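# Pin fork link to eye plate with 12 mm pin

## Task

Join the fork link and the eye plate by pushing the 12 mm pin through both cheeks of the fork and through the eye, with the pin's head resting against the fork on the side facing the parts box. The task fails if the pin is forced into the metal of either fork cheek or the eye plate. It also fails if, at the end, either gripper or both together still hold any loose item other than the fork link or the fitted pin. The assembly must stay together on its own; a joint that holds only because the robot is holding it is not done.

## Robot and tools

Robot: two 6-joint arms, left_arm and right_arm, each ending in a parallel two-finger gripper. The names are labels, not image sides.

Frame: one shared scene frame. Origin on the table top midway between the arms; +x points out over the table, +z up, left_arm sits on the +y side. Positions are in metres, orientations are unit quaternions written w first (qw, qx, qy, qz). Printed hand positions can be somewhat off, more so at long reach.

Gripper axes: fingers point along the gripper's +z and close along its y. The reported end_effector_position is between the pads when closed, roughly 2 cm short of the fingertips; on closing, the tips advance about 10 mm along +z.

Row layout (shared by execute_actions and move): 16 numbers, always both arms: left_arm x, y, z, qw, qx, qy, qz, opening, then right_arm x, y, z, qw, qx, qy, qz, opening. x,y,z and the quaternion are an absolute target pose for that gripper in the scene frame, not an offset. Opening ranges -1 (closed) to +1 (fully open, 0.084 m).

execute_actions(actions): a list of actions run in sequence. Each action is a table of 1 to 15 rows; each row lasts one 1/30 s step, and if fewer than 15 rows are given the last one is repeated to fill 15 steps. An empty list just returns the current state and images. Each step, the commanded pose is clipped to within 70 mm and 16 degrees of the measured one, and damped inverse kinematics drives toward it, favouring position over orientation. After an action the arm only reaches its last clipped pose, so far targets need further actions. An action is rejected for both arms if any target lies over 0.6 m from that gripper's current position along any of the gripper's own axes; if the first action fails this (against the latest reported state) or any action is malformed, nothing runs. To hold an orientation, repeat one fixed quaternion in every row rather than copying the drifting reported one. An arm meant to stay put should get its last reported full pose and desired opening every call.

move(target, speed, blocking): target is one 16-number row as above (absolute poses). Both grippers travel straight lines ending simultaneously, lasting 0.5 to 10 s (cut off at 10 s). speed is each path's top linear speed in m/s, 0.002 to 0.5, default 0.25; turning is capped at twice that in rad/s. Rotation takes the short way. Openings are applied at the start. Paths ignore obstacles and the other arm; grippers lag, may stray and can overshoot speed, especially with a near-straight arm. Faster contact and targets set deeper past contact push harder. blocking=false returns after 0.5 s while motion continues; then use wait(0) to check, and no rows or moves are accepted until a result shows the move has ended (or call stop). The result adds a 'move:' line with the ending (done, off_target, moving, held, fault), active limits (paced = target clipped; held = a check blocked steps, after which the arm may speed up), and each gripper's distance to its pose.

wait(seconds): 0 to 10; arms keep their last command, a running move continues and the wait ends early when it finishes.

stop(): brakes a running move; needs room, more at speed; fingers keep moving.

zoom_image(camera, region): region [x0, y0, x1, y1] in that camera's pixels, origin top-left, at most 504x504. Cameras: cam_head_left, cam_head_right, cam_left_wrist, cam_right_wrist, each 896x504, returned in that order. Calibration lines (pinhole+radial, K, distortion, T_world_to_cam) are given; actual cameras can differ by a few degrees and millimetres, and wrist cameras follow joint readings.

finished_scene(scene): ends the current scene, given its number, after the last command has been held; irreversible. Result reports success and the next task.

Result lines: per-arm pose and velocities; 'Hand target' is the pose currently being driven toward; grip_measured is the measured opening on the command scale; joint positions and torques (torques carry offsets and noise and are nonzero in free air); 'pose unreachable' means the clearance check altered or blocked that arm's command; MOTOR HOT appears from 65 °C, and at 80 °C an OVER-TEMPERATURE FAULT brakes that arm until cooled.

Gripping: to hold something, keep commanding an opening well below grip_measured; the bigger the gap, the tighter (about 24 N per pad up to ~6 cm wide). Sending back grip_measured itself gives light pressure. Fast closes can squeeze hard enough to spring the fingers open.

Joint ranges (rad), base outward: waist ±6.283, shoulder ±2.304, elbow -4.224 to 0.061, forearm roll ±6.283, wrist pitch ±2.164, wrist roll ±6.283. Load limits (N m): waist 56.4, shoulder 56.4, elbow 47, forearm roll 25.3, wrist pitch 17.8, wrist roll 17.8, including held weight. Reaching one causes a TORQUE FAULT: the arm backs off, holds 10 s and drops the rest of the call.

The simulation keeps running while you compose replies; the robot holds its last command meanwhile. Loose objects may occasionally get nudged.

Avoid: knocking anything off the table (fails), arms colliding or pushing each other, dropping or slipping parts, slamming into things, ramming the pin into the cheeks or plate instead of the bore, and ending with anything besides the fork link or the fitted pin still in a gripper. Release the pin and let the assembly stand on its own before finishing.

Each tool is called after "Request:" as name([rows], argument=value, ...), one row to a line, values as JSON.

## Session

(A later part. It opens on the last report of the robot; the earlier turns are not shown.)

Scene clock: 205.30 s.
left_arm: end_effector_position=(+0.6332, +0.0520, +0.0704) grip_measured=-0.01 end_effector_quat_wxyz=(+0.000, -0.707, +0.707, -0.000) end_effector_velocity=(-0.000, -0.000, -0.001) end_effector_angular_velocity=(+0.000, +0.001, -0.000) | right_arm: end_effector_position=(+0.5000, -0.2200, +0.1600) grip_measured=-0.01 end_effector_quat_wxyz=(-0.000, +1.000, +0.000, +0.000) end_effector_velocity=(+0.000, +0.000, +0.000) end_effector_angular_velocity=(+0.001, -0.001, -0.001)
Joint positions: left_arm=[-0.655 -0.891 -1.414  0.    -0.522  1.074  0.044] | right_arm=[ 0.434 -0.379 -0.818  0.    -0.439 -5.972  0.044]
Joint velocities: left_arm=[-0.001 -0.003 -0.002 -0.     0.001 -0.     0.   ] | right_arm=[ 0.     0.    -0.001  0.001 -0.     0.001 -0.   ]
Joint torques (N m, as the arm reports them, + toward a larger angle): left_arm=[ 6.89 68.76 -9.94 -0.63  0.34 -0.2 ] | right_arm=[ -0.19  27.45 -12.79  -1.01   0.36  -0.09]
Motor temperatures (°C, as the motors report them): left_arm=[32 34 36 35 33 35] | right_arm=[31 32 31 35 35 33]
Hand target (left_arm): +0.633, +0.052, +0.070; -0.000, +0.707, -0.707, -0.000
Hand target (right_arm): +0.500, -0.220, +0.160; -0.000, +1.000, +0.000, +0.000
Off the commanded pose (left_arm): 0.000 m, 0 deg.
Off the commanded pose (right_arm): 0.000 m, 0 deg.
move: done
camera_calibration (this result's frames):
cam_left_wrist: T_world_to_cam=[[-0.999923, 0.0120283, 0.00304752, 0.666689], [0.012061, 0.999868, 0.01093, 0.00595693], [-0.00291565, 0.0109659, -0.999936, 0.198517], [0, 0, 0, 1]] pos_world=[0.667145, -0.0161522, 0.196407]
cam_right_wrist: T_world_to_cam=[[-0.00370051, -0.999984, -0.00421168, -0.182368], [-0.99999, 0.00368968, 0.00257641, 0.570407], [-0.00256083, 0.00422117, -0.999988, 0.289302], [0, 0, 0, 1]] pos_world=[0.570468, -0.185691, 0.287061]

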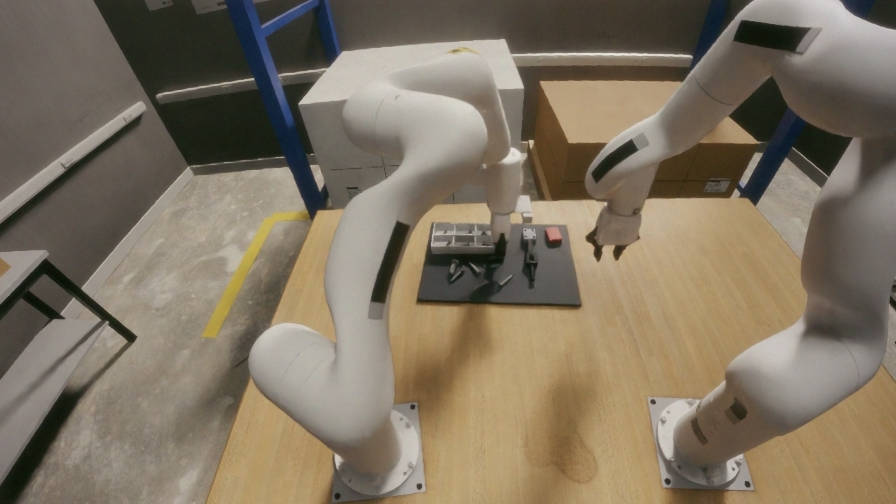

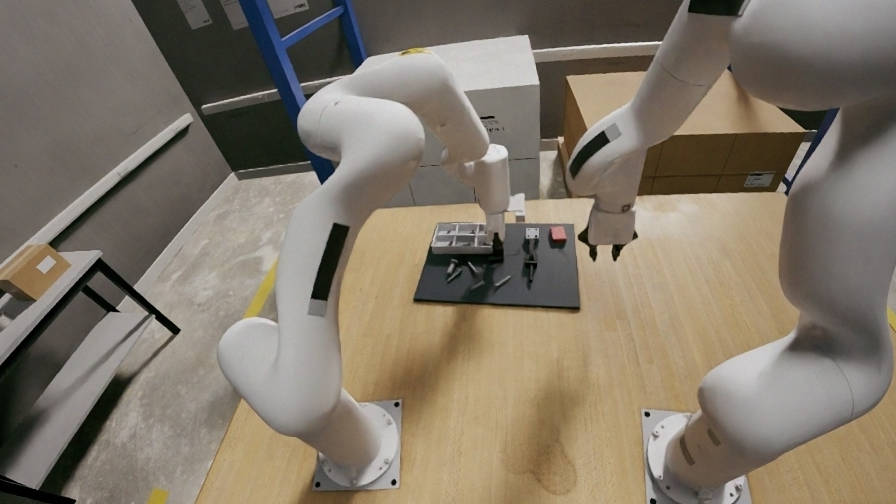

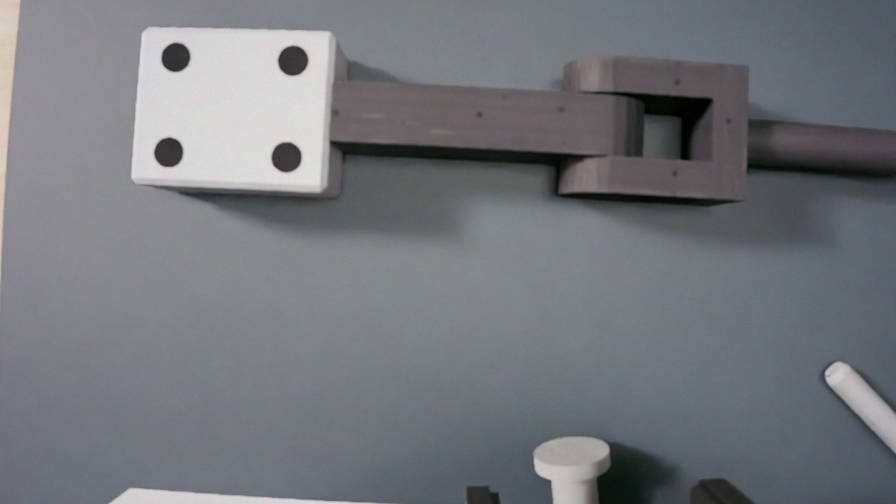

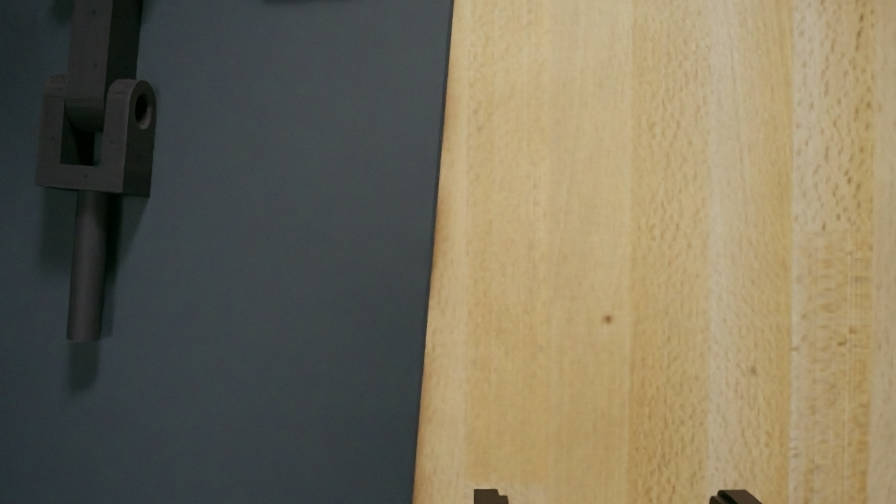

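Request:
move(target=[0.635,0.058,0.035,0,0.707,-0.707,0,-0.2,0.50,-0.22,0.16,0,1,0,0,0.0], speed=0.03)

Request:
move(target=[0.635,0.058,0.035,0,0.707,-0.707,0,-1,0.50,-0.22,0.16,0,1,0,0,0.0])

Request:
move(target=[0.635,0.058,0.09,0,0.707,-0.707,0,-1,0.50,-0.22,0.16,0,1,0,0,0.0], speed=0.06)

Scene clock: 219.87 s.
left_arm: end_effector_position=(+0.6528, +0.0451, +0.0943) grip_measured=-0.22 end_effector_quat_wxyz=(+0.010, -0.707, +0.707, -0.033) end_effector_velocity=(+0.001, -0.000, +0.001) end_effector_angular_velocity=(-0.001, -0.002, +0.000) | right_arm: end_effector_position=(+0.5000, -0.2200, +0.1600) grip_measured=-0.01 end_effector_quat_wxyz=(+0.000, +1.000, +0.000, -0.000) end_effector_velocity=(-0.000, +0.000, +0.000) end_effector_angular_velocity=(+0.001, +0.000, -0.001)
Joint positions: left_arm=[-0.65  -0.86  -1.423  0.    -0.493  1.08   0.035] | right_arm=[ 0.434 -0.379 -0.818  0.    -0.439 -5.972  0.044]
Joint velocities: left_arm=[ 0.     0.001  0.    -0.     0.001 -0.    -0.   ] | right_arm=[-0.     0.     0.     0.001 -0.    -0.     0.   ]
Joint torques (N m, as the arm reports them, + toward a larger angle): left_arm=[ 6.58 69.05 -9.99 -0.44  0.42 -0.22] | right_arm=[ -2.48  28.29 -12.97  -1.08   0.53  -0.29]
Motor temperatures (°C, as the motors report them): left_arm=[32 34 36 35 33 35] | right_arm=[31 32 31 35 34 33]
Hand target (left_arm): +0.653, +0.045, +0.094; -0.010, +0.707, -0.707, +0.033
Hand target (right_arm): +0.500, -0.220, +0.160; -0.000, +1.000, +0.000, +0.000
Off the commanded pose (left_arm): 0.063 m, 4 deg.
Off the commanded pose (right_arm): 0.000 m, 0 deg.
TORQUE FAULT: the external load on joint 2 (shoulder) of the left arm reached its load limit, and that arm stopped for 10 seconds. That time counts as 18 of the actions that you can send in this scene. A torque fault stops only its own arm. That arm's remaining commands of this call were not run. Joint 2 (shoulder) of that arm moved back by up to 3 degrees. That arm holds there, with its grip as last carried out, and accepts commands again: back off and push less far. That arm stops again, at the same cost, whenever a joint's load reaches its limit.
move: fault (left_arm)
camera_calibration (this result's frames):
cam_left_wrist: T_world_to_cam=[[-0.998244, 0.0116019, -0.0580861, 0.691039], [0.0128377, 0.999698, -0.0209484, 0.0148454], [0.0578255, -0.0216573, -0.998092, 0.184194], [0, 0, 0, 1]] pos_world=[0.678984, -0.0188691, 0.224293]
cam_right_wrist: T_world_to_cam=[[-0.00370045, -0.999984, -0.00420586, -0.18237], [-0.99999, 0.00368962, 0.00257943, 0.570408], [-0.00256387, 0.00421536, -0.999988, 0.289299], [0, 0, 0, 1]] pos_world=[0.570469, -0.185692, 0.287057]

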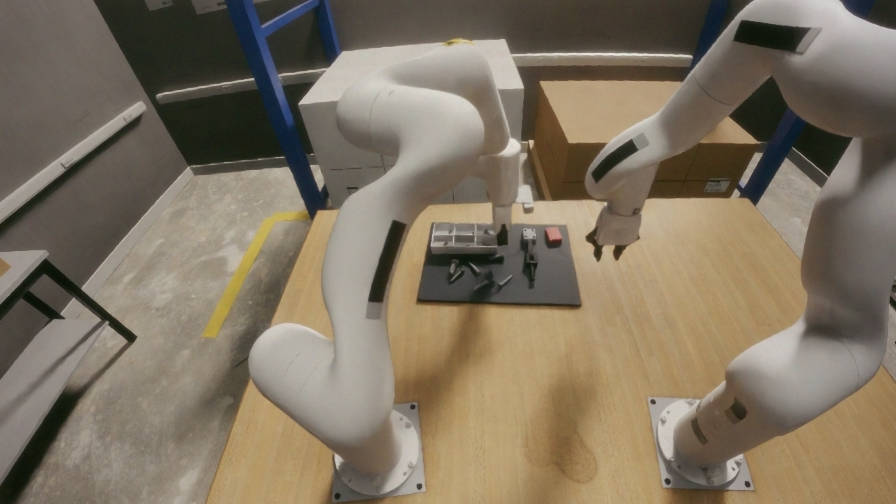

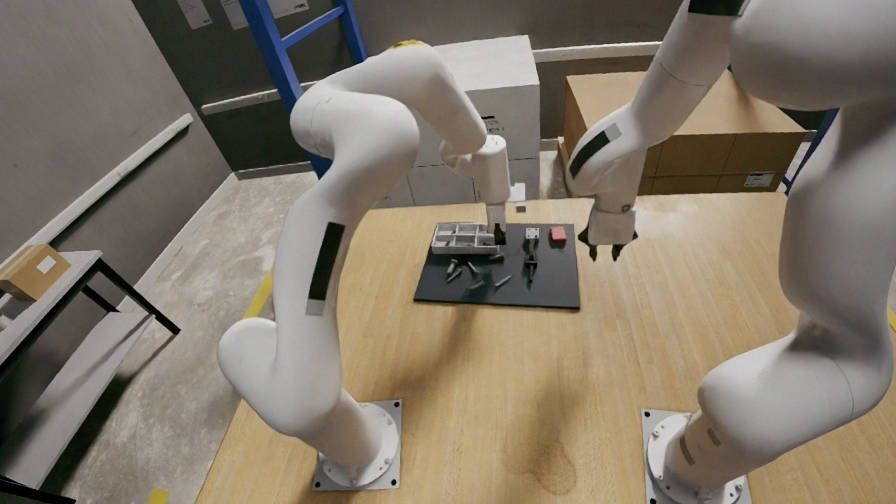

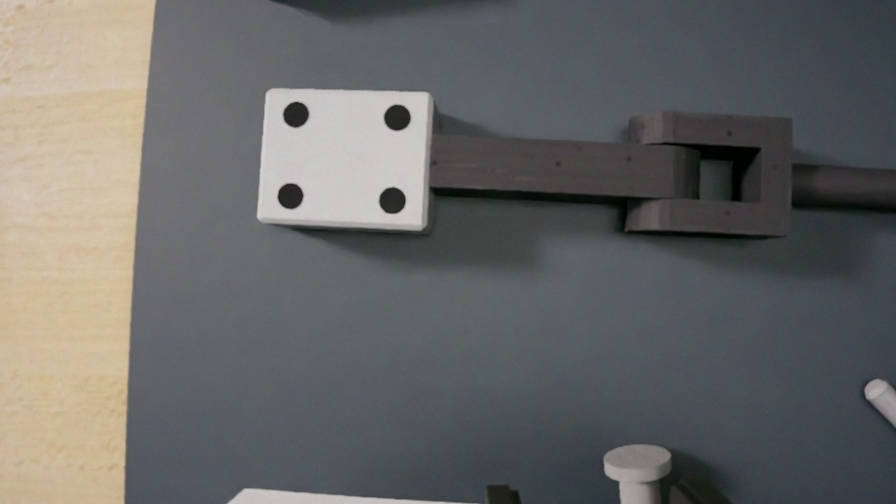

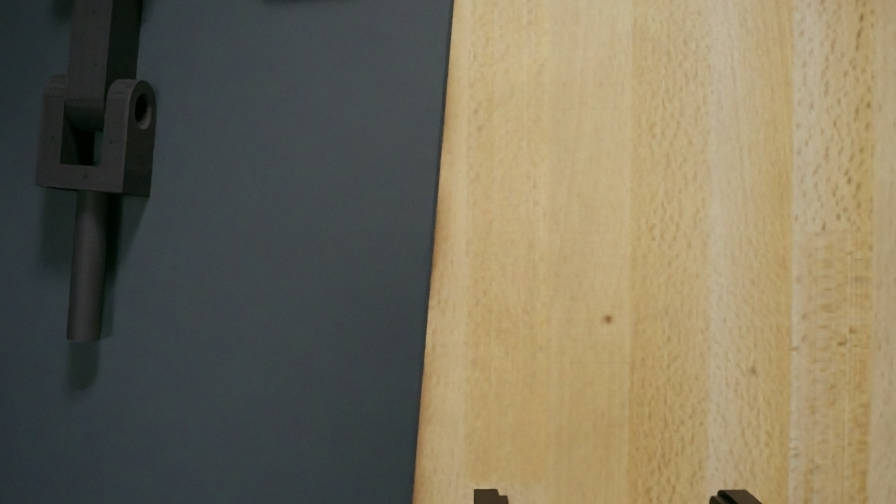

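not run: a fault stop came before this call.

not run: a fault stop came before this call.

Request:
wait(seconds=6)

Request:
move(target=[0.615,0.105,0.09,0,0.707,-0.707,0,-1,0.50,-0.22,0.16,0,1,0,0,0.0], speed=0.08)

Request:
zoom_image(camera="cam_head_left", region=[410,200,590,310])

Scene clock: 228.37 s.
left_arm: end_effector_position=(+0.6528, +0.0451, +0.0943) grip_measured=-0.22 end_effector_quat_wxyz=(+0.010, -0.707, +0.707, -0.033) end_effector_velocity=(+0.001, +0.000, +0.000) end_effector_angular_velocity=(-0.000, -0.001, +0.001) | right_arm: end_effector_position=(+0.5000, -0.2200, +0.1600) grip_measured=-0.01 end_effector_quat_wxyz=(-0.000, +1.000, +0.000, -0.000) end_effector_velocity=(-0.001, -0.001, -0.001) end_effector_angular_velocity=(-0.001, +0.001, +0.000)
Joint positions: left_arm=[-0.65  -0.86  -1.423  0.    -0.493  1.08   0.035] | right_arm=[ 0.434 -0.379 -0.818  0.    -0.439 -5.972  0.044]
Joint velocities: left_arm=[ 0.001  0.     0.     0.     0.001 -0.    -0.   ] | right_arm=[-0.001 -0.     0.002 -0.001  0.     0.    -0.   ]
Joint torques (N m, as the arm reports them, + toward a larger angle): left_arm=[ 5.78 68.76 -9.92 -0.26  0.42 -0.26] | right_arm=[  1.34  25.37 -10.91  -0.97   0.33  -0.32]
Motor temperatures (°C, as the motors report them): left_arm=[32 34 36 35 33 35] | right_arm=[31 32 31 35 34 33]
Hand target (left_arm): +0.653, +0.045, +0.094; -0.010, +0.707, -0.707, +0.033
Hand target (right_arm): +0.500, -0.220, +0.160; -0.000, +1.000, +0.000, +0.000
Off the commanded pose (left_arm): 0.063 m, 4 deg.
Off the commanded pose (right_arm): 0.000 m, 0 deg.
wait: 6.00 s; at rest from the start
camera_calibration (this result's frames):
cam_left_wrist: T_world_to_cam=[[-0.998244, 0.0116019, -0.058086, 0.691039], [0.0128378, 0.999698, -0.0209483, 0.0148454], [0.0578254, -0.0216572, -0.998092, 0.184194], [0, 0, 0, 1]] pos_world=[0.678984, -0.0188691, 0.224293]
cam_right_wrist: T_world_to_cam=[[-0.00370047, -0.999984, -0.00420589, -0.18237], [-0.99999, 0.00368965, 0.00257942, 0.570408], [-0.00256386, 0.00421539, -0.999988, 0.289299], [0, 0, 0, 1]] pos_world=[0.570469, -0.185692, 0.287057]

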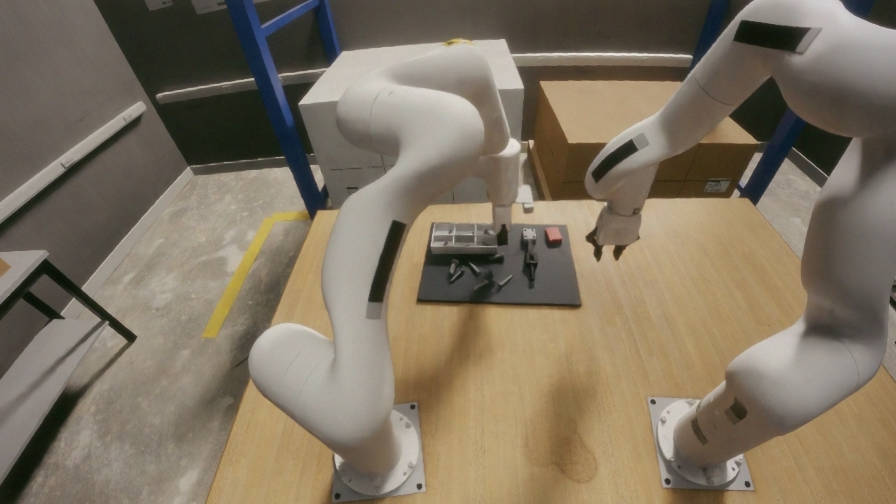

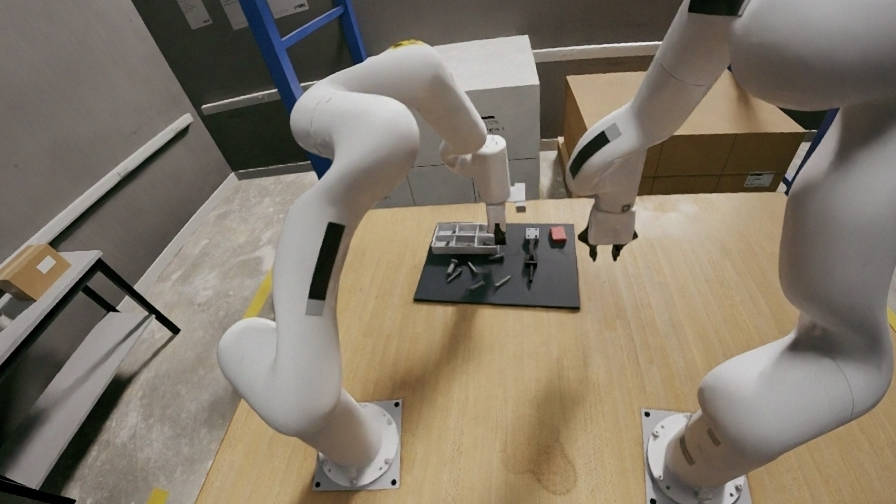

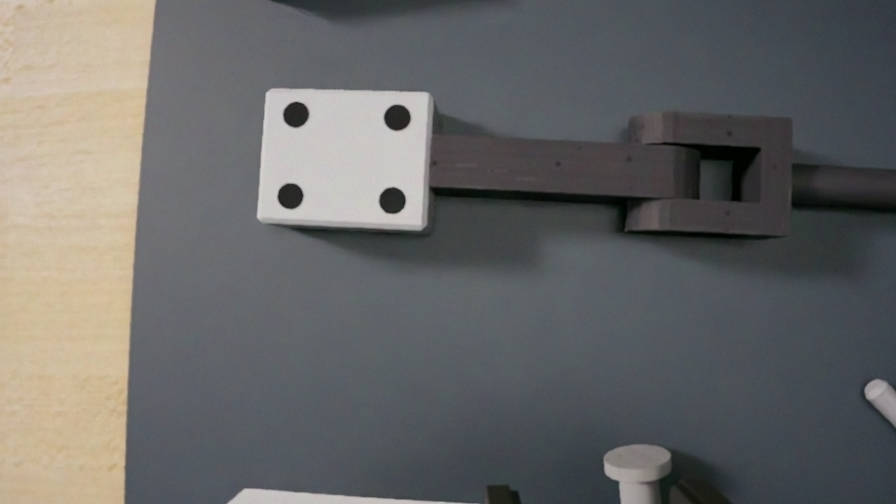

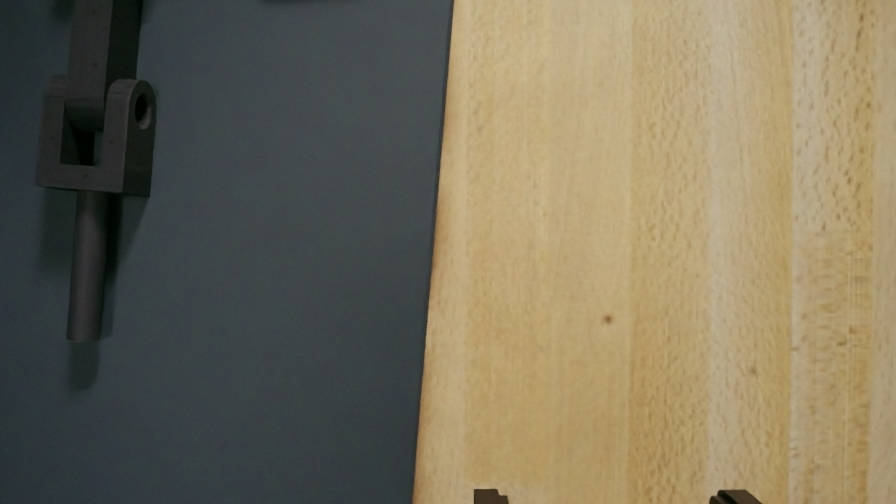

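Scene clock: 229.67 s.
left_arm: end_effector_position=(+0.6149, +0.1047, +0.0899) grip_measured=-1.00 end_effector_quat_wxyz=(+0.000, -0.707, +0.707, -0.000) end_effector_velocity=(-0.002, +0.002, -0.001) end_effector_angular_velocity=(+0.002, +0.003, +0.000) | right_arm: end_effector_position=(+0.5000, -0.2200, +0.1600) grip_measured=-0.01 end_effector_quat_wxyz=(-0.000, +1.000, +0.000, +0.000) end_effector_velocity=(-0.000, -0.000, +0.000) end_effector_angular_velocity=(+0.000, -0.000, -0.001)
Joint positions: left_arm=[-0.593 -0.781 -1.266  0.001 -0.486  1.136  0.   ] | right_arm=[ 0.434 -0.379 -0.818  0.    -0.439 -5.972  0.044]
Joint velocities: left_arm=[ 0.002  0.001  0.005 -0.    -0.     0.002  0.   ] | right_arm=[-0.  0.  0.  0. -0.  0. -0.]
Joint torques (N m, as the arm reports them, + toward a larger angle): left_arm=[ 6.68 65.32 -9.66 -0.65  0.34 -0.31] | right_arm=[ -1.28  27.14 -12.47  -0.37   0.12  -0.09]
Motor temperatures (°C, as the motors report them): left_arm=[32 34 36 35 33 35] | right_arm=[31 32 31 35 34 33]
Hand target (left_arm): +0.615, +0.105, +0.090; -0.000, +0.707, -0.707, -0.000
Hand target (right_arm): +0.500, -0.220, +0.160; -0.000, +1.000, +0.000, +0.000
Off the commanded pose (left_arm): 0.000 m, 0 deg.
Off the commanded pose (right_arm): 0.000 m, 0 deg.
move: done
camera_calibration (this result's frames):
cam_left_wrist: T_world_to_cam=[[-0.999923, 0.0120835, 0.00296782, 0.647744], [0.0121159, 0.999865, 0.0111362, -0.0467766], [-0.00283286, 0.0111713, -0.999934, 0.217383], [0, 0, 0, 1]] pos_world=[0.648876, 0.0365148, 0.215967]
cam_right_wrist: T_world_to_cam=[[-0.00370063, -0.999984, -0.00420591, -0.18237], [-0.99999, 0.0036898, 0.00257931, 0.570408], [-0.00256375, 0.00421541, -0.999988, 0.289299], [0, 0, 0, 1]] pos_world=[0.570469, -0.185692, 0.287057]

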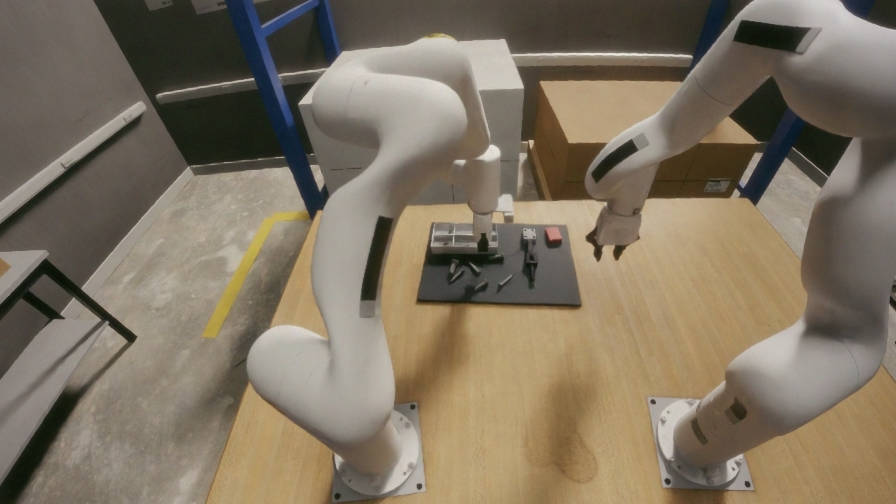

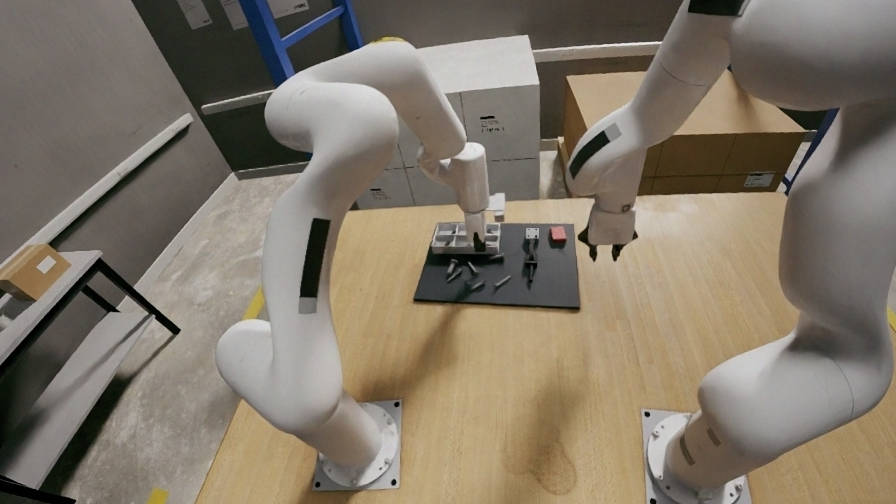

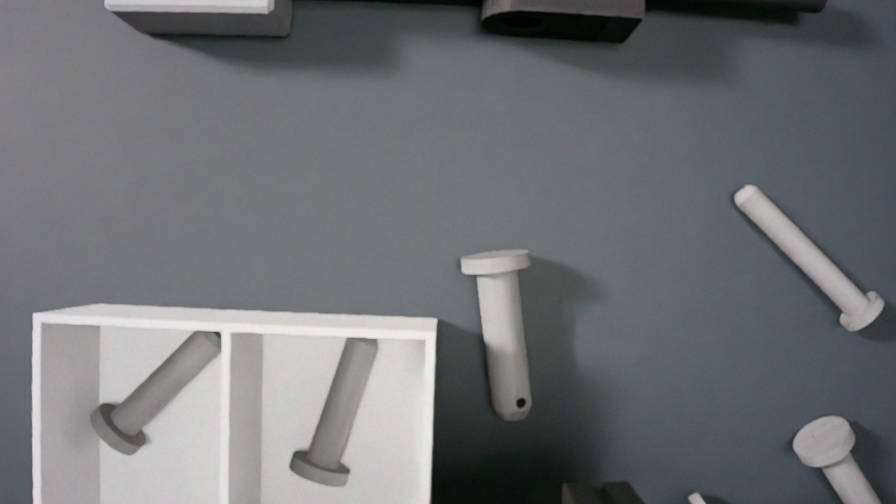

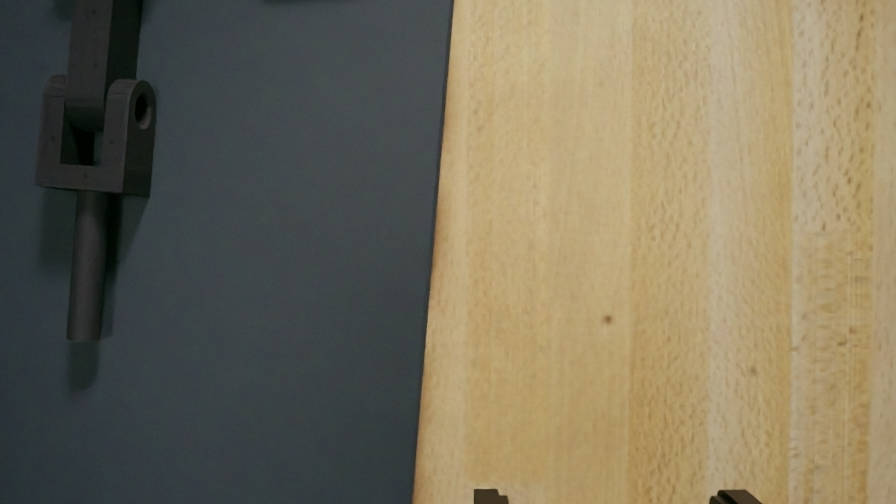

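Region (410, 200, 590, 310) of cam_head_left's 896x504 image, scaled by 2.800, with more detail than that image has.

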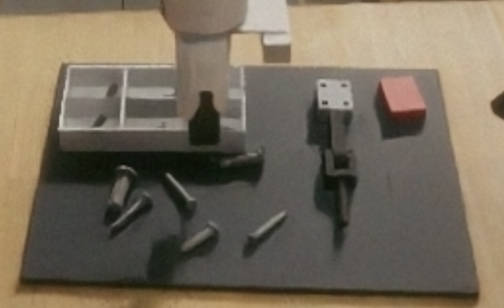

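Request:
move(target=[0.615,0.105,0.045,0,0.707,-0.707,0,-1,0.50,-0.22,0.16,0,1,0,0,0.0], speed=0.04)

Request:
move(target=[0.665,0.105,0.045,0,0.707,-0.707,0,-1,0.50,-0.22,0.16,0,1,0,0,0.0], speed=0.02)

Request:
move(target=[0.63,0.105,0.09,0,0.707,-0.707,0,-0.1,0.50,-0.22,0.16,0,1,0,0,0.0], speed=0.08)

Scene clock: 233.23 s.
left_arm: end_effector_position=(+0.6151, +0.1050, +0.0452) grip_measured=-1.00 end_effector_quat_wxyz=(+0.000, -0.707, +0.707, -0.000) end_effector_velocity=(+0.001, +0.001, -0.001) end_effector_angular_velocity=(-0.001, -0.000, +0.002) | right_arm: end_effector_position=(+0.5000, -0.2200, +0.1600) grip_measured=-0.01 end_effector_quat_wxyz=(-0.000, +1.000, +0.000, +0.000) end_effector_velocity=(-0.001, +0.001, -0.000) end_effector_angular_velocity=(-0.000, +0.001, +0.001)
Joint positions: left_arm=[-0.592 -0.861 -1.28   0.    -0.418  1.137  0.   ] | right_arm=[ 0.434 -0.379 -0.818  0.    -0.439 -5.972  0.044]
Joint velocities: left_arm=[ 0.001 -0.003 -0.001 -0.001  0.003  0.     0.   ] | right_arm=[ 0.002  0.     0.001  0.    -0.     0.    -0.   ]
Joint torques (N m, as the arm reports them, + toward a larger angle): left_arm=[ 7.15 67.28 -8.5  -0.58  0.43 -0.25] | right_arm=[ -2.35  28.35 -13.67  -0.96   0.54  -0.33]
Motor temperatures (°C, as the motors report them): left_arm=[32 34 36 35 33 35] | right_arm=[31 32 31 35 34 33]
Hand target (left_arm): +0.615, +0.105, +0.045; -0.000, +0.707, -0.707, -0.000
Hand target (right_arm): +0.500, -0.220, +0.160; -0.000, +1.000, +0.000, +0.000
Off the commanded pose (left_arm): 0.000 m, 0 deg.
Off the commanded pose (right_arm): 0.000 m, 0 deg.
move: done
camera_calibration (this result's frames):
cam_left_wrist: T_world_to_cam=[[-0.999922, 0.0120482, 0.00317862, 0.64807], [0.0120826, 0.999866, 0.0110249, -0.046559], [-0.00304537, 0.0110625, -0.999934, 0.172846], [0, 0, 0, 1]] pos_world=[0.649109, 0.0368326, 0.171288]
cam_right_wrist: T_world_to_cam=[[-0.00370071, -0.999984, -0.0042059, -0.18237], [-0.99999, 0.00368988, 0.00257939, 0.570408], [-0.00256383, 0.0042154, -0.999988, 0.289299], [0, 0, 0, 1]] pos_world=[0.570469, -0.185692, 0.287057]

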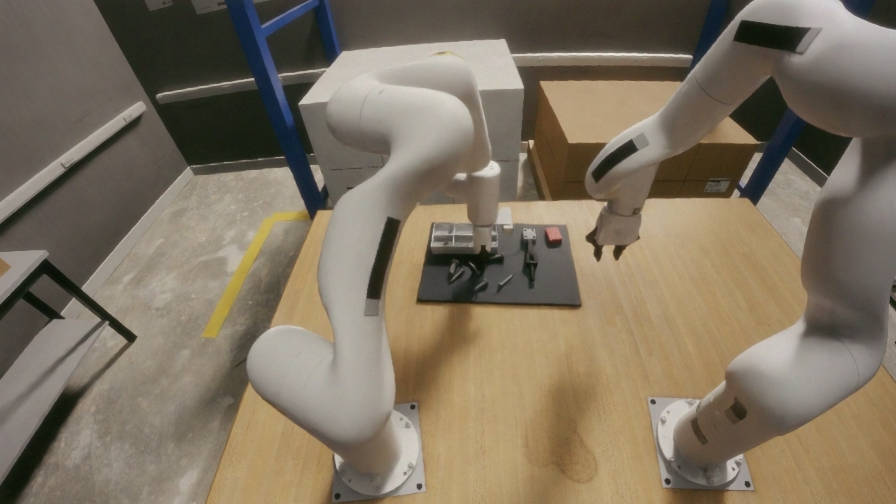

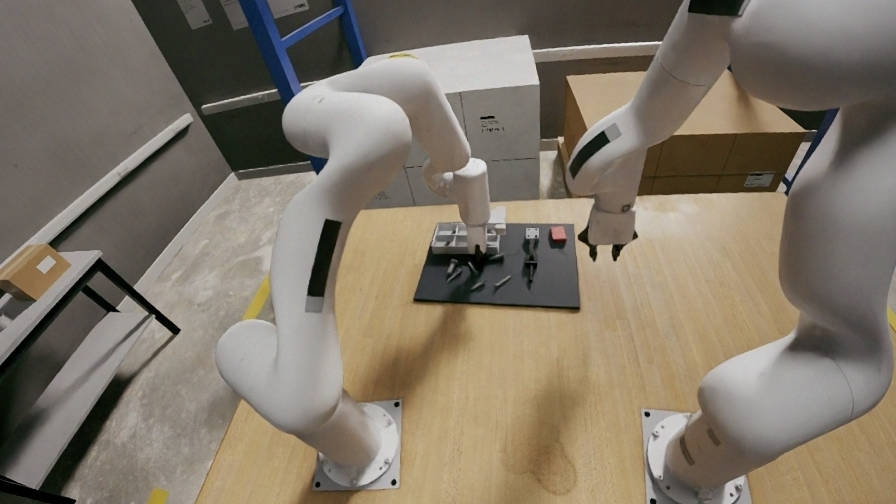

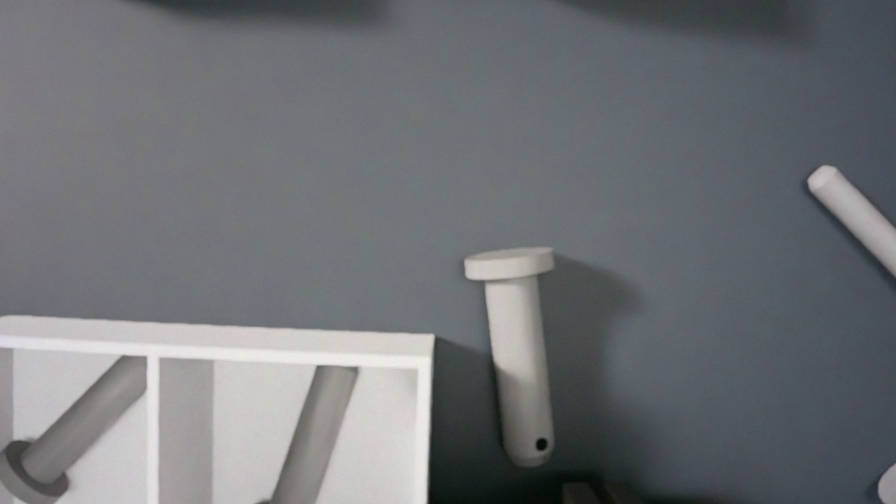

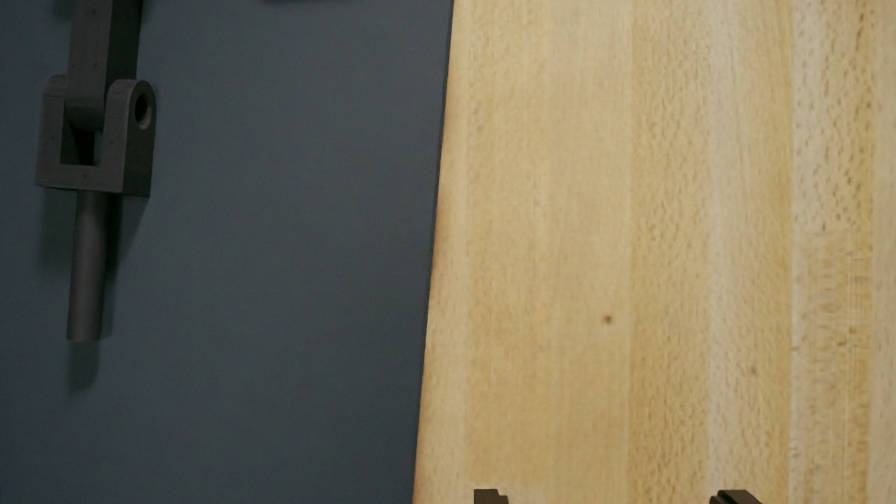

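Scene clock: 236.03 s.
left_arm: end_effector_position=(+0.6649, +0.1051, +0.0451) grip_measured=-1.00 end_effector_quat_wxyz=(-0.000, -0.707, +0.707, -0.000) end_effector_velocity=(+0.002, +0.000, +0.000) end_effector_angular_velocity=(+0.000, +0.001, +0.000) | right_arm: end_effector_position=(+0.5000, -0.2200, +0.1600) grip_measured=-0.01 end_effector_quat_wxyz=(-0.000, +1.000, -0.000, +0.000) end_effector_velocity=(+0.000, +0.000, -0.000) end_effector_angular_velocity=(-0.000, +0.000, +0.000)
Joint positions: left_arm=[-0.56  -0.946 -1.444 -0.    -0.498  1.17   0.   ] | right_arm=[ 0.434 -0.379 -0.818  0.    -0.439 -5.972  0.044]
Joint velocities: left_arm=[ 0.002 -0.003 -0.006  0.    -0.004  0.001  0.   ] | right_arm=[ 0.    -0.001 -0.001 -0.     0.    -0.     0.   ]
Joint torques (N m, as the arm reports them, + toward a larger angle): left_arm=[  7.28  70.55 -10.03  -0.39   0.59  -0.19] | right_arm=[ -1.67  28.55 -12.61  -1.57   0.42  -0.18]
Motor temperatures (°C, as the motors report them): left_arm=[32 34 36 35 33 35] | right_arm=[31 32 31 35 34 33]
Hand target (left_arm): +0.665, +0.105, +0.045; +0.000, +0.707, -0.707, +0.000
Hand target (right_arm): +0.500, -0.220, +0.160; -0.000, +1.000, +0.000, +0.000
Off the commanded pose (left_arm): 0.000 m, 0 deg.
Off the commanded pose (right_arm): 0.000 m, 0 deg.
move: done
camera_calibration (this result's frames):
cam_left_wrist: T_world_to_cam=[[-0.99992, 0.0122007, 0.00336883, 0.697787], [0.0122364, 0.999867, 0.0107867, -0.047332], [-0.00323678, 0.010827, -0.999936, 0.172975], [0, 0, 0, 1]] pos_world=[0.69887, 0.0369393, 0.171124]
cam_right_wrist: T_world_to_cam=[[-0.00370081, -0.999984, -0.00420589, -0.18237], [-0.99999, 0.00368998, 0.00257938, 0.570408], [-0.00256382, 0.0042154, -0.999988, 0.289299], [0, 0, 0, 1]] pos_world=[0.570469, -0.185692, 0.287057]

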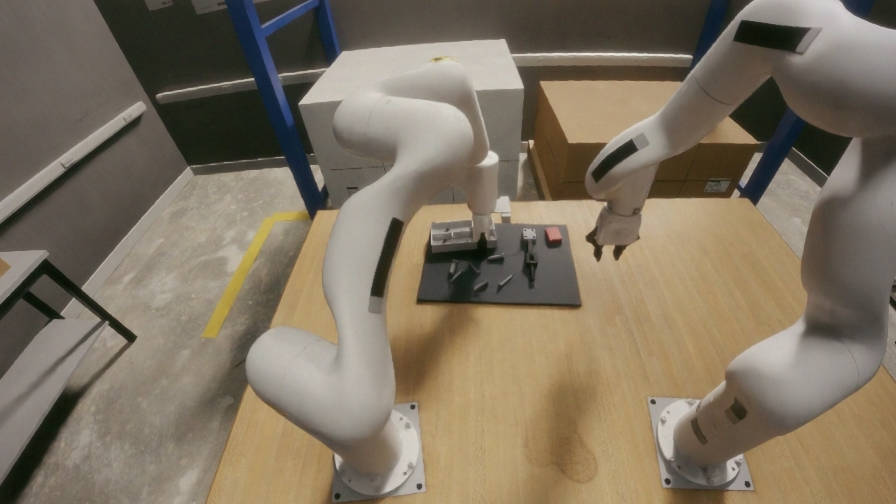

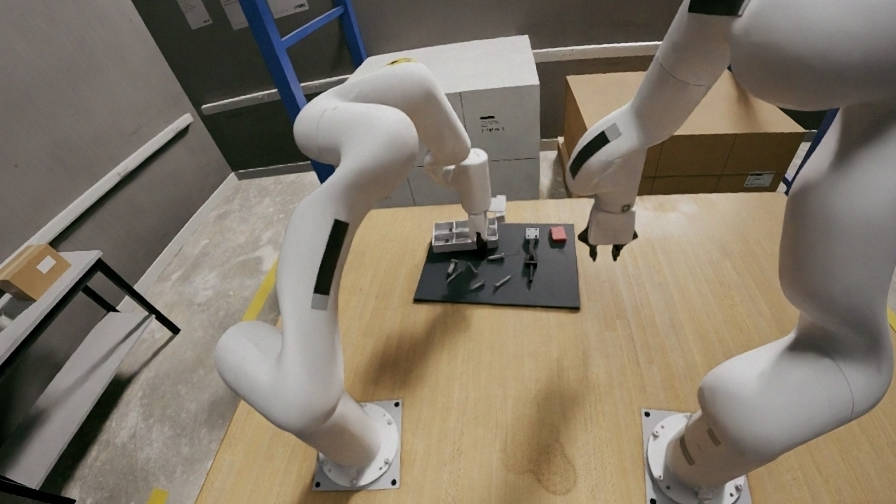

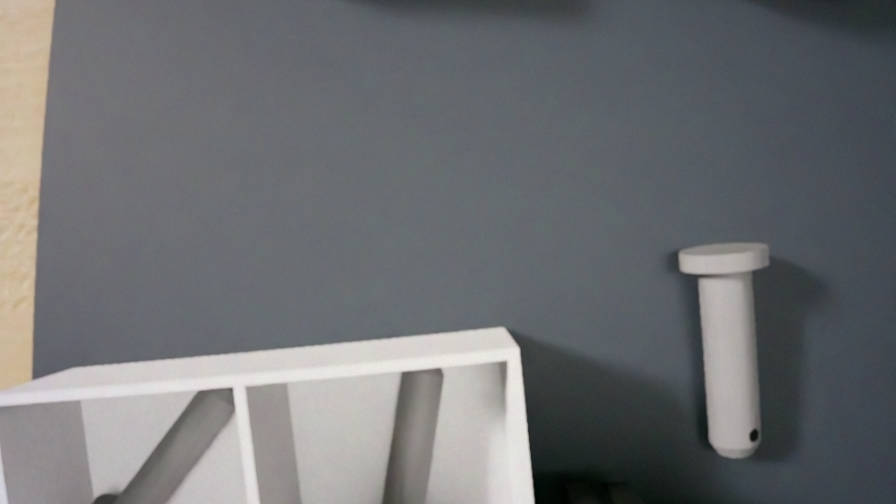

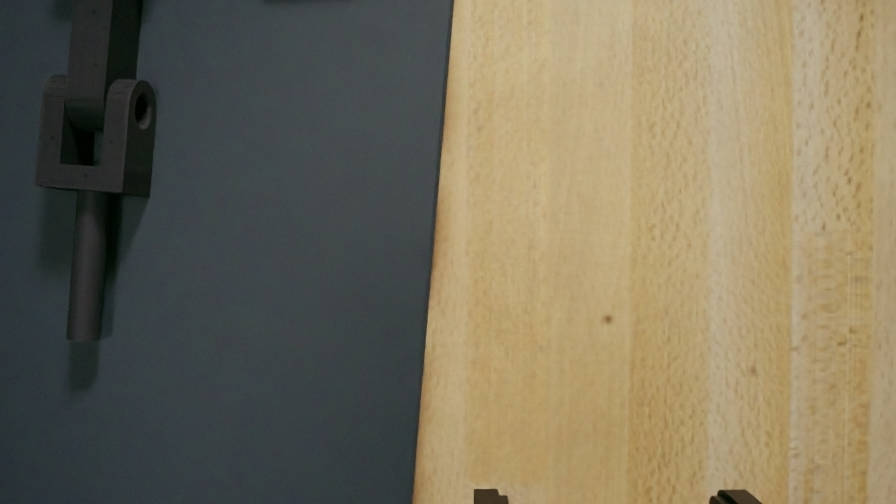

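Scene clock: 237.20 s.
left_arm: end_effector_position=(+0.6299, +0.1050, +0.0897) grip_measured=-0.11 end_effector_quat_wxyz=(-0.000, -0.707, +0.707, +0.000) end_effector_velocity=(-0.000, +0.001, +0.001) end_effector_angular_velocity=(+0.000, -0.002, +0.000) | right_arm: end_effector_position=(+0.5000, -0.2200, +0.1600) grip_measured=-0.01 end_effector_quat_wxyz=(-0.000, +1.000, +0.000, +0.000) end_effector_velocity=(-0.000, -0.000, -0.000) end_effector_angular_velocity=(+0.001, +0.000, -0.002)
Joint positions: left_arm=[-0.582 -0.807 -1.314 -0.    -0.507  1.148  0.039] | right_arm=[ 0.434 -0.379 -0.818  0.    -0.439 -5.972  0.044]
Joint velocities: left_arm=[ 0.001  0.004  0.003  0.002  0.    -0.001  0.   ] | right_arm=[-0.001  0.     0.     0.002  0.    -0.    -0.   ]
Joint torques (N m, as the arm reports them, + toward a larger angle): left_arm=[ 6.61 66.07 -9.78 -0.69  0.47 -0.3 ] | right_arm=[ -0.31  29.97 -12.19  -1.53   0.45  -0.41]
Motor temperatures (°C, as the motors report them): left_arm=[32 34 36 35 33 35] | right_arm=[31 32 31 35 34 33]
Hand target (left_arm): +0.630, +0.105, +0.090; +0.000, +0.707, -0.707, -0.000
Hand target (right_arm): +0.500, -0.220, +0.160; -0.000, +1.000, +0.000, +0.000
Off the commanded pose (left_arm): 0.000 m, 0 deg.
Off the commanded pose (right_arm): 0.000 m, 0 deg.
move: done
camera_calibration (this result's frames):
cam_left_wrist: T_world_to_cam=[[-0.99992, 0.0120993, 0.00356717, 0.662708], [0.0121379, 0.999866, 0.0110016, -0.0472718], [-0.00343358, 0.011044, -0.999933, 0.217578], [0, 0, 0, 1]] pos_world=[0.663976, 0.0368442, 0.21572]
cam_right_wrist: T_world_to_cam=[[-0.00370068, -0.999984, -0.00420593, -0.18237], [-0.99999, 0.00368986, 0.00257926, 0.570408], [-0.0025637, 0.00421544, -0.999988, 0.289299], [0, 0, 0, 1]] pos_world=[0.570469, -0.185692, 0.287057]

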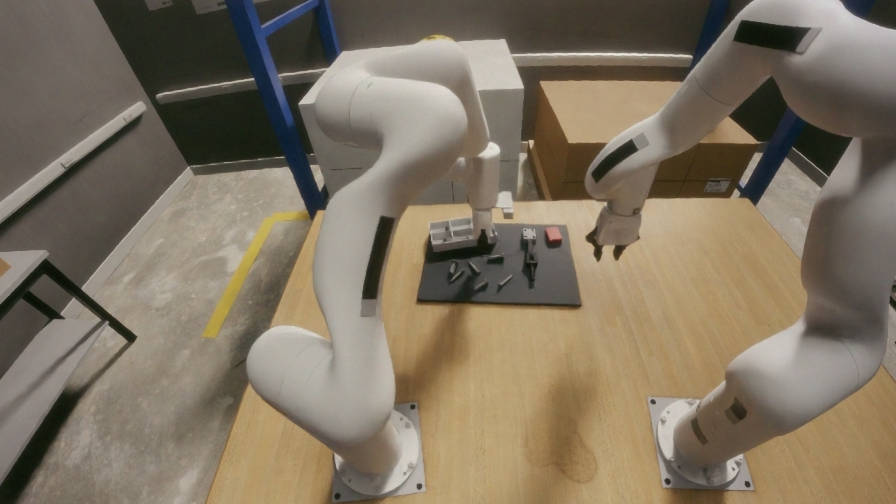

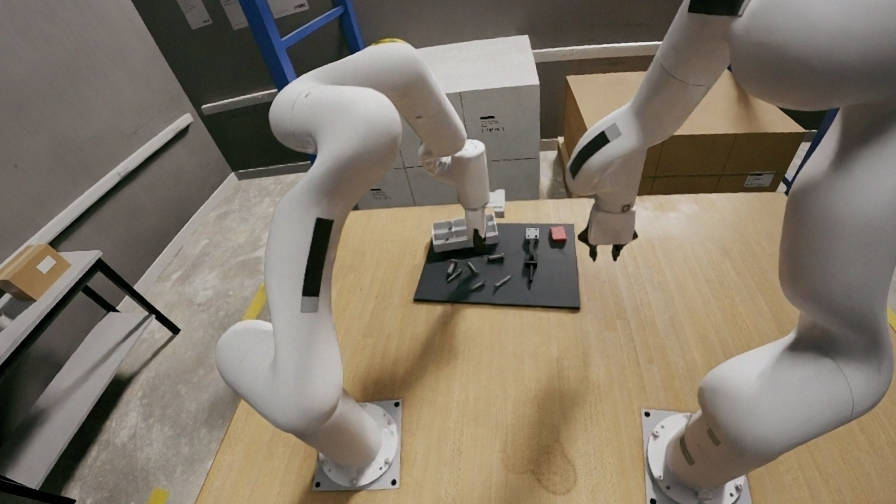

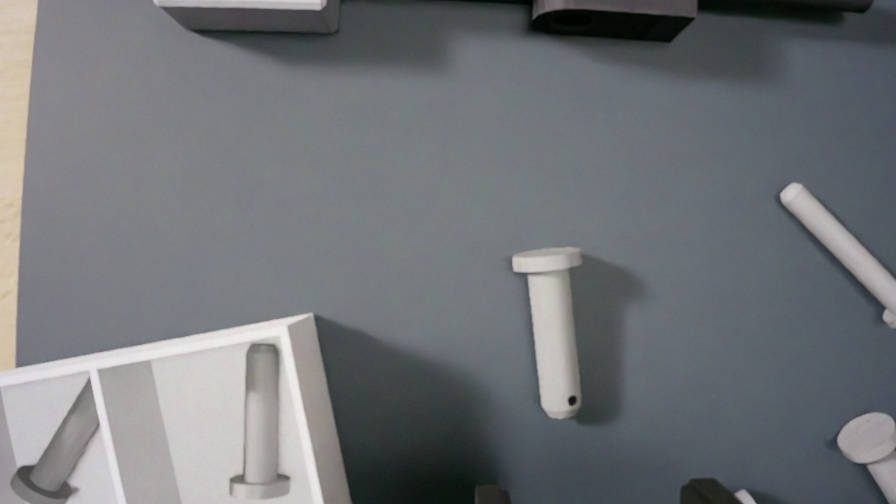

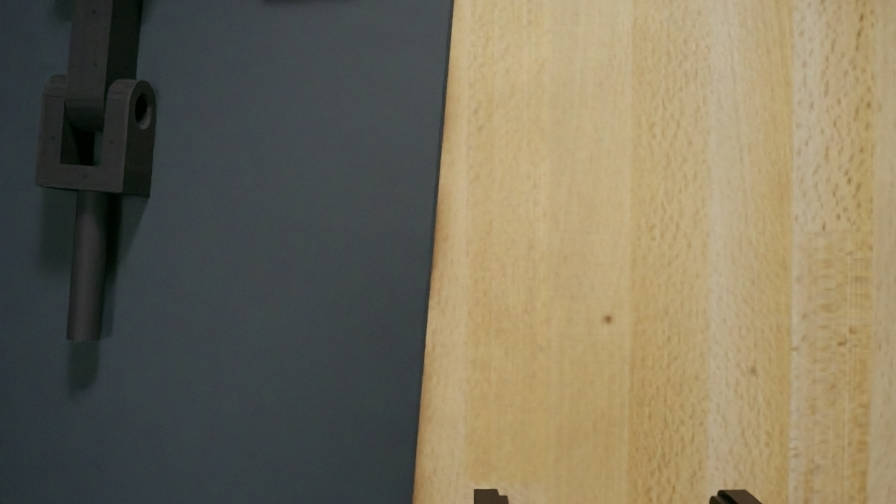

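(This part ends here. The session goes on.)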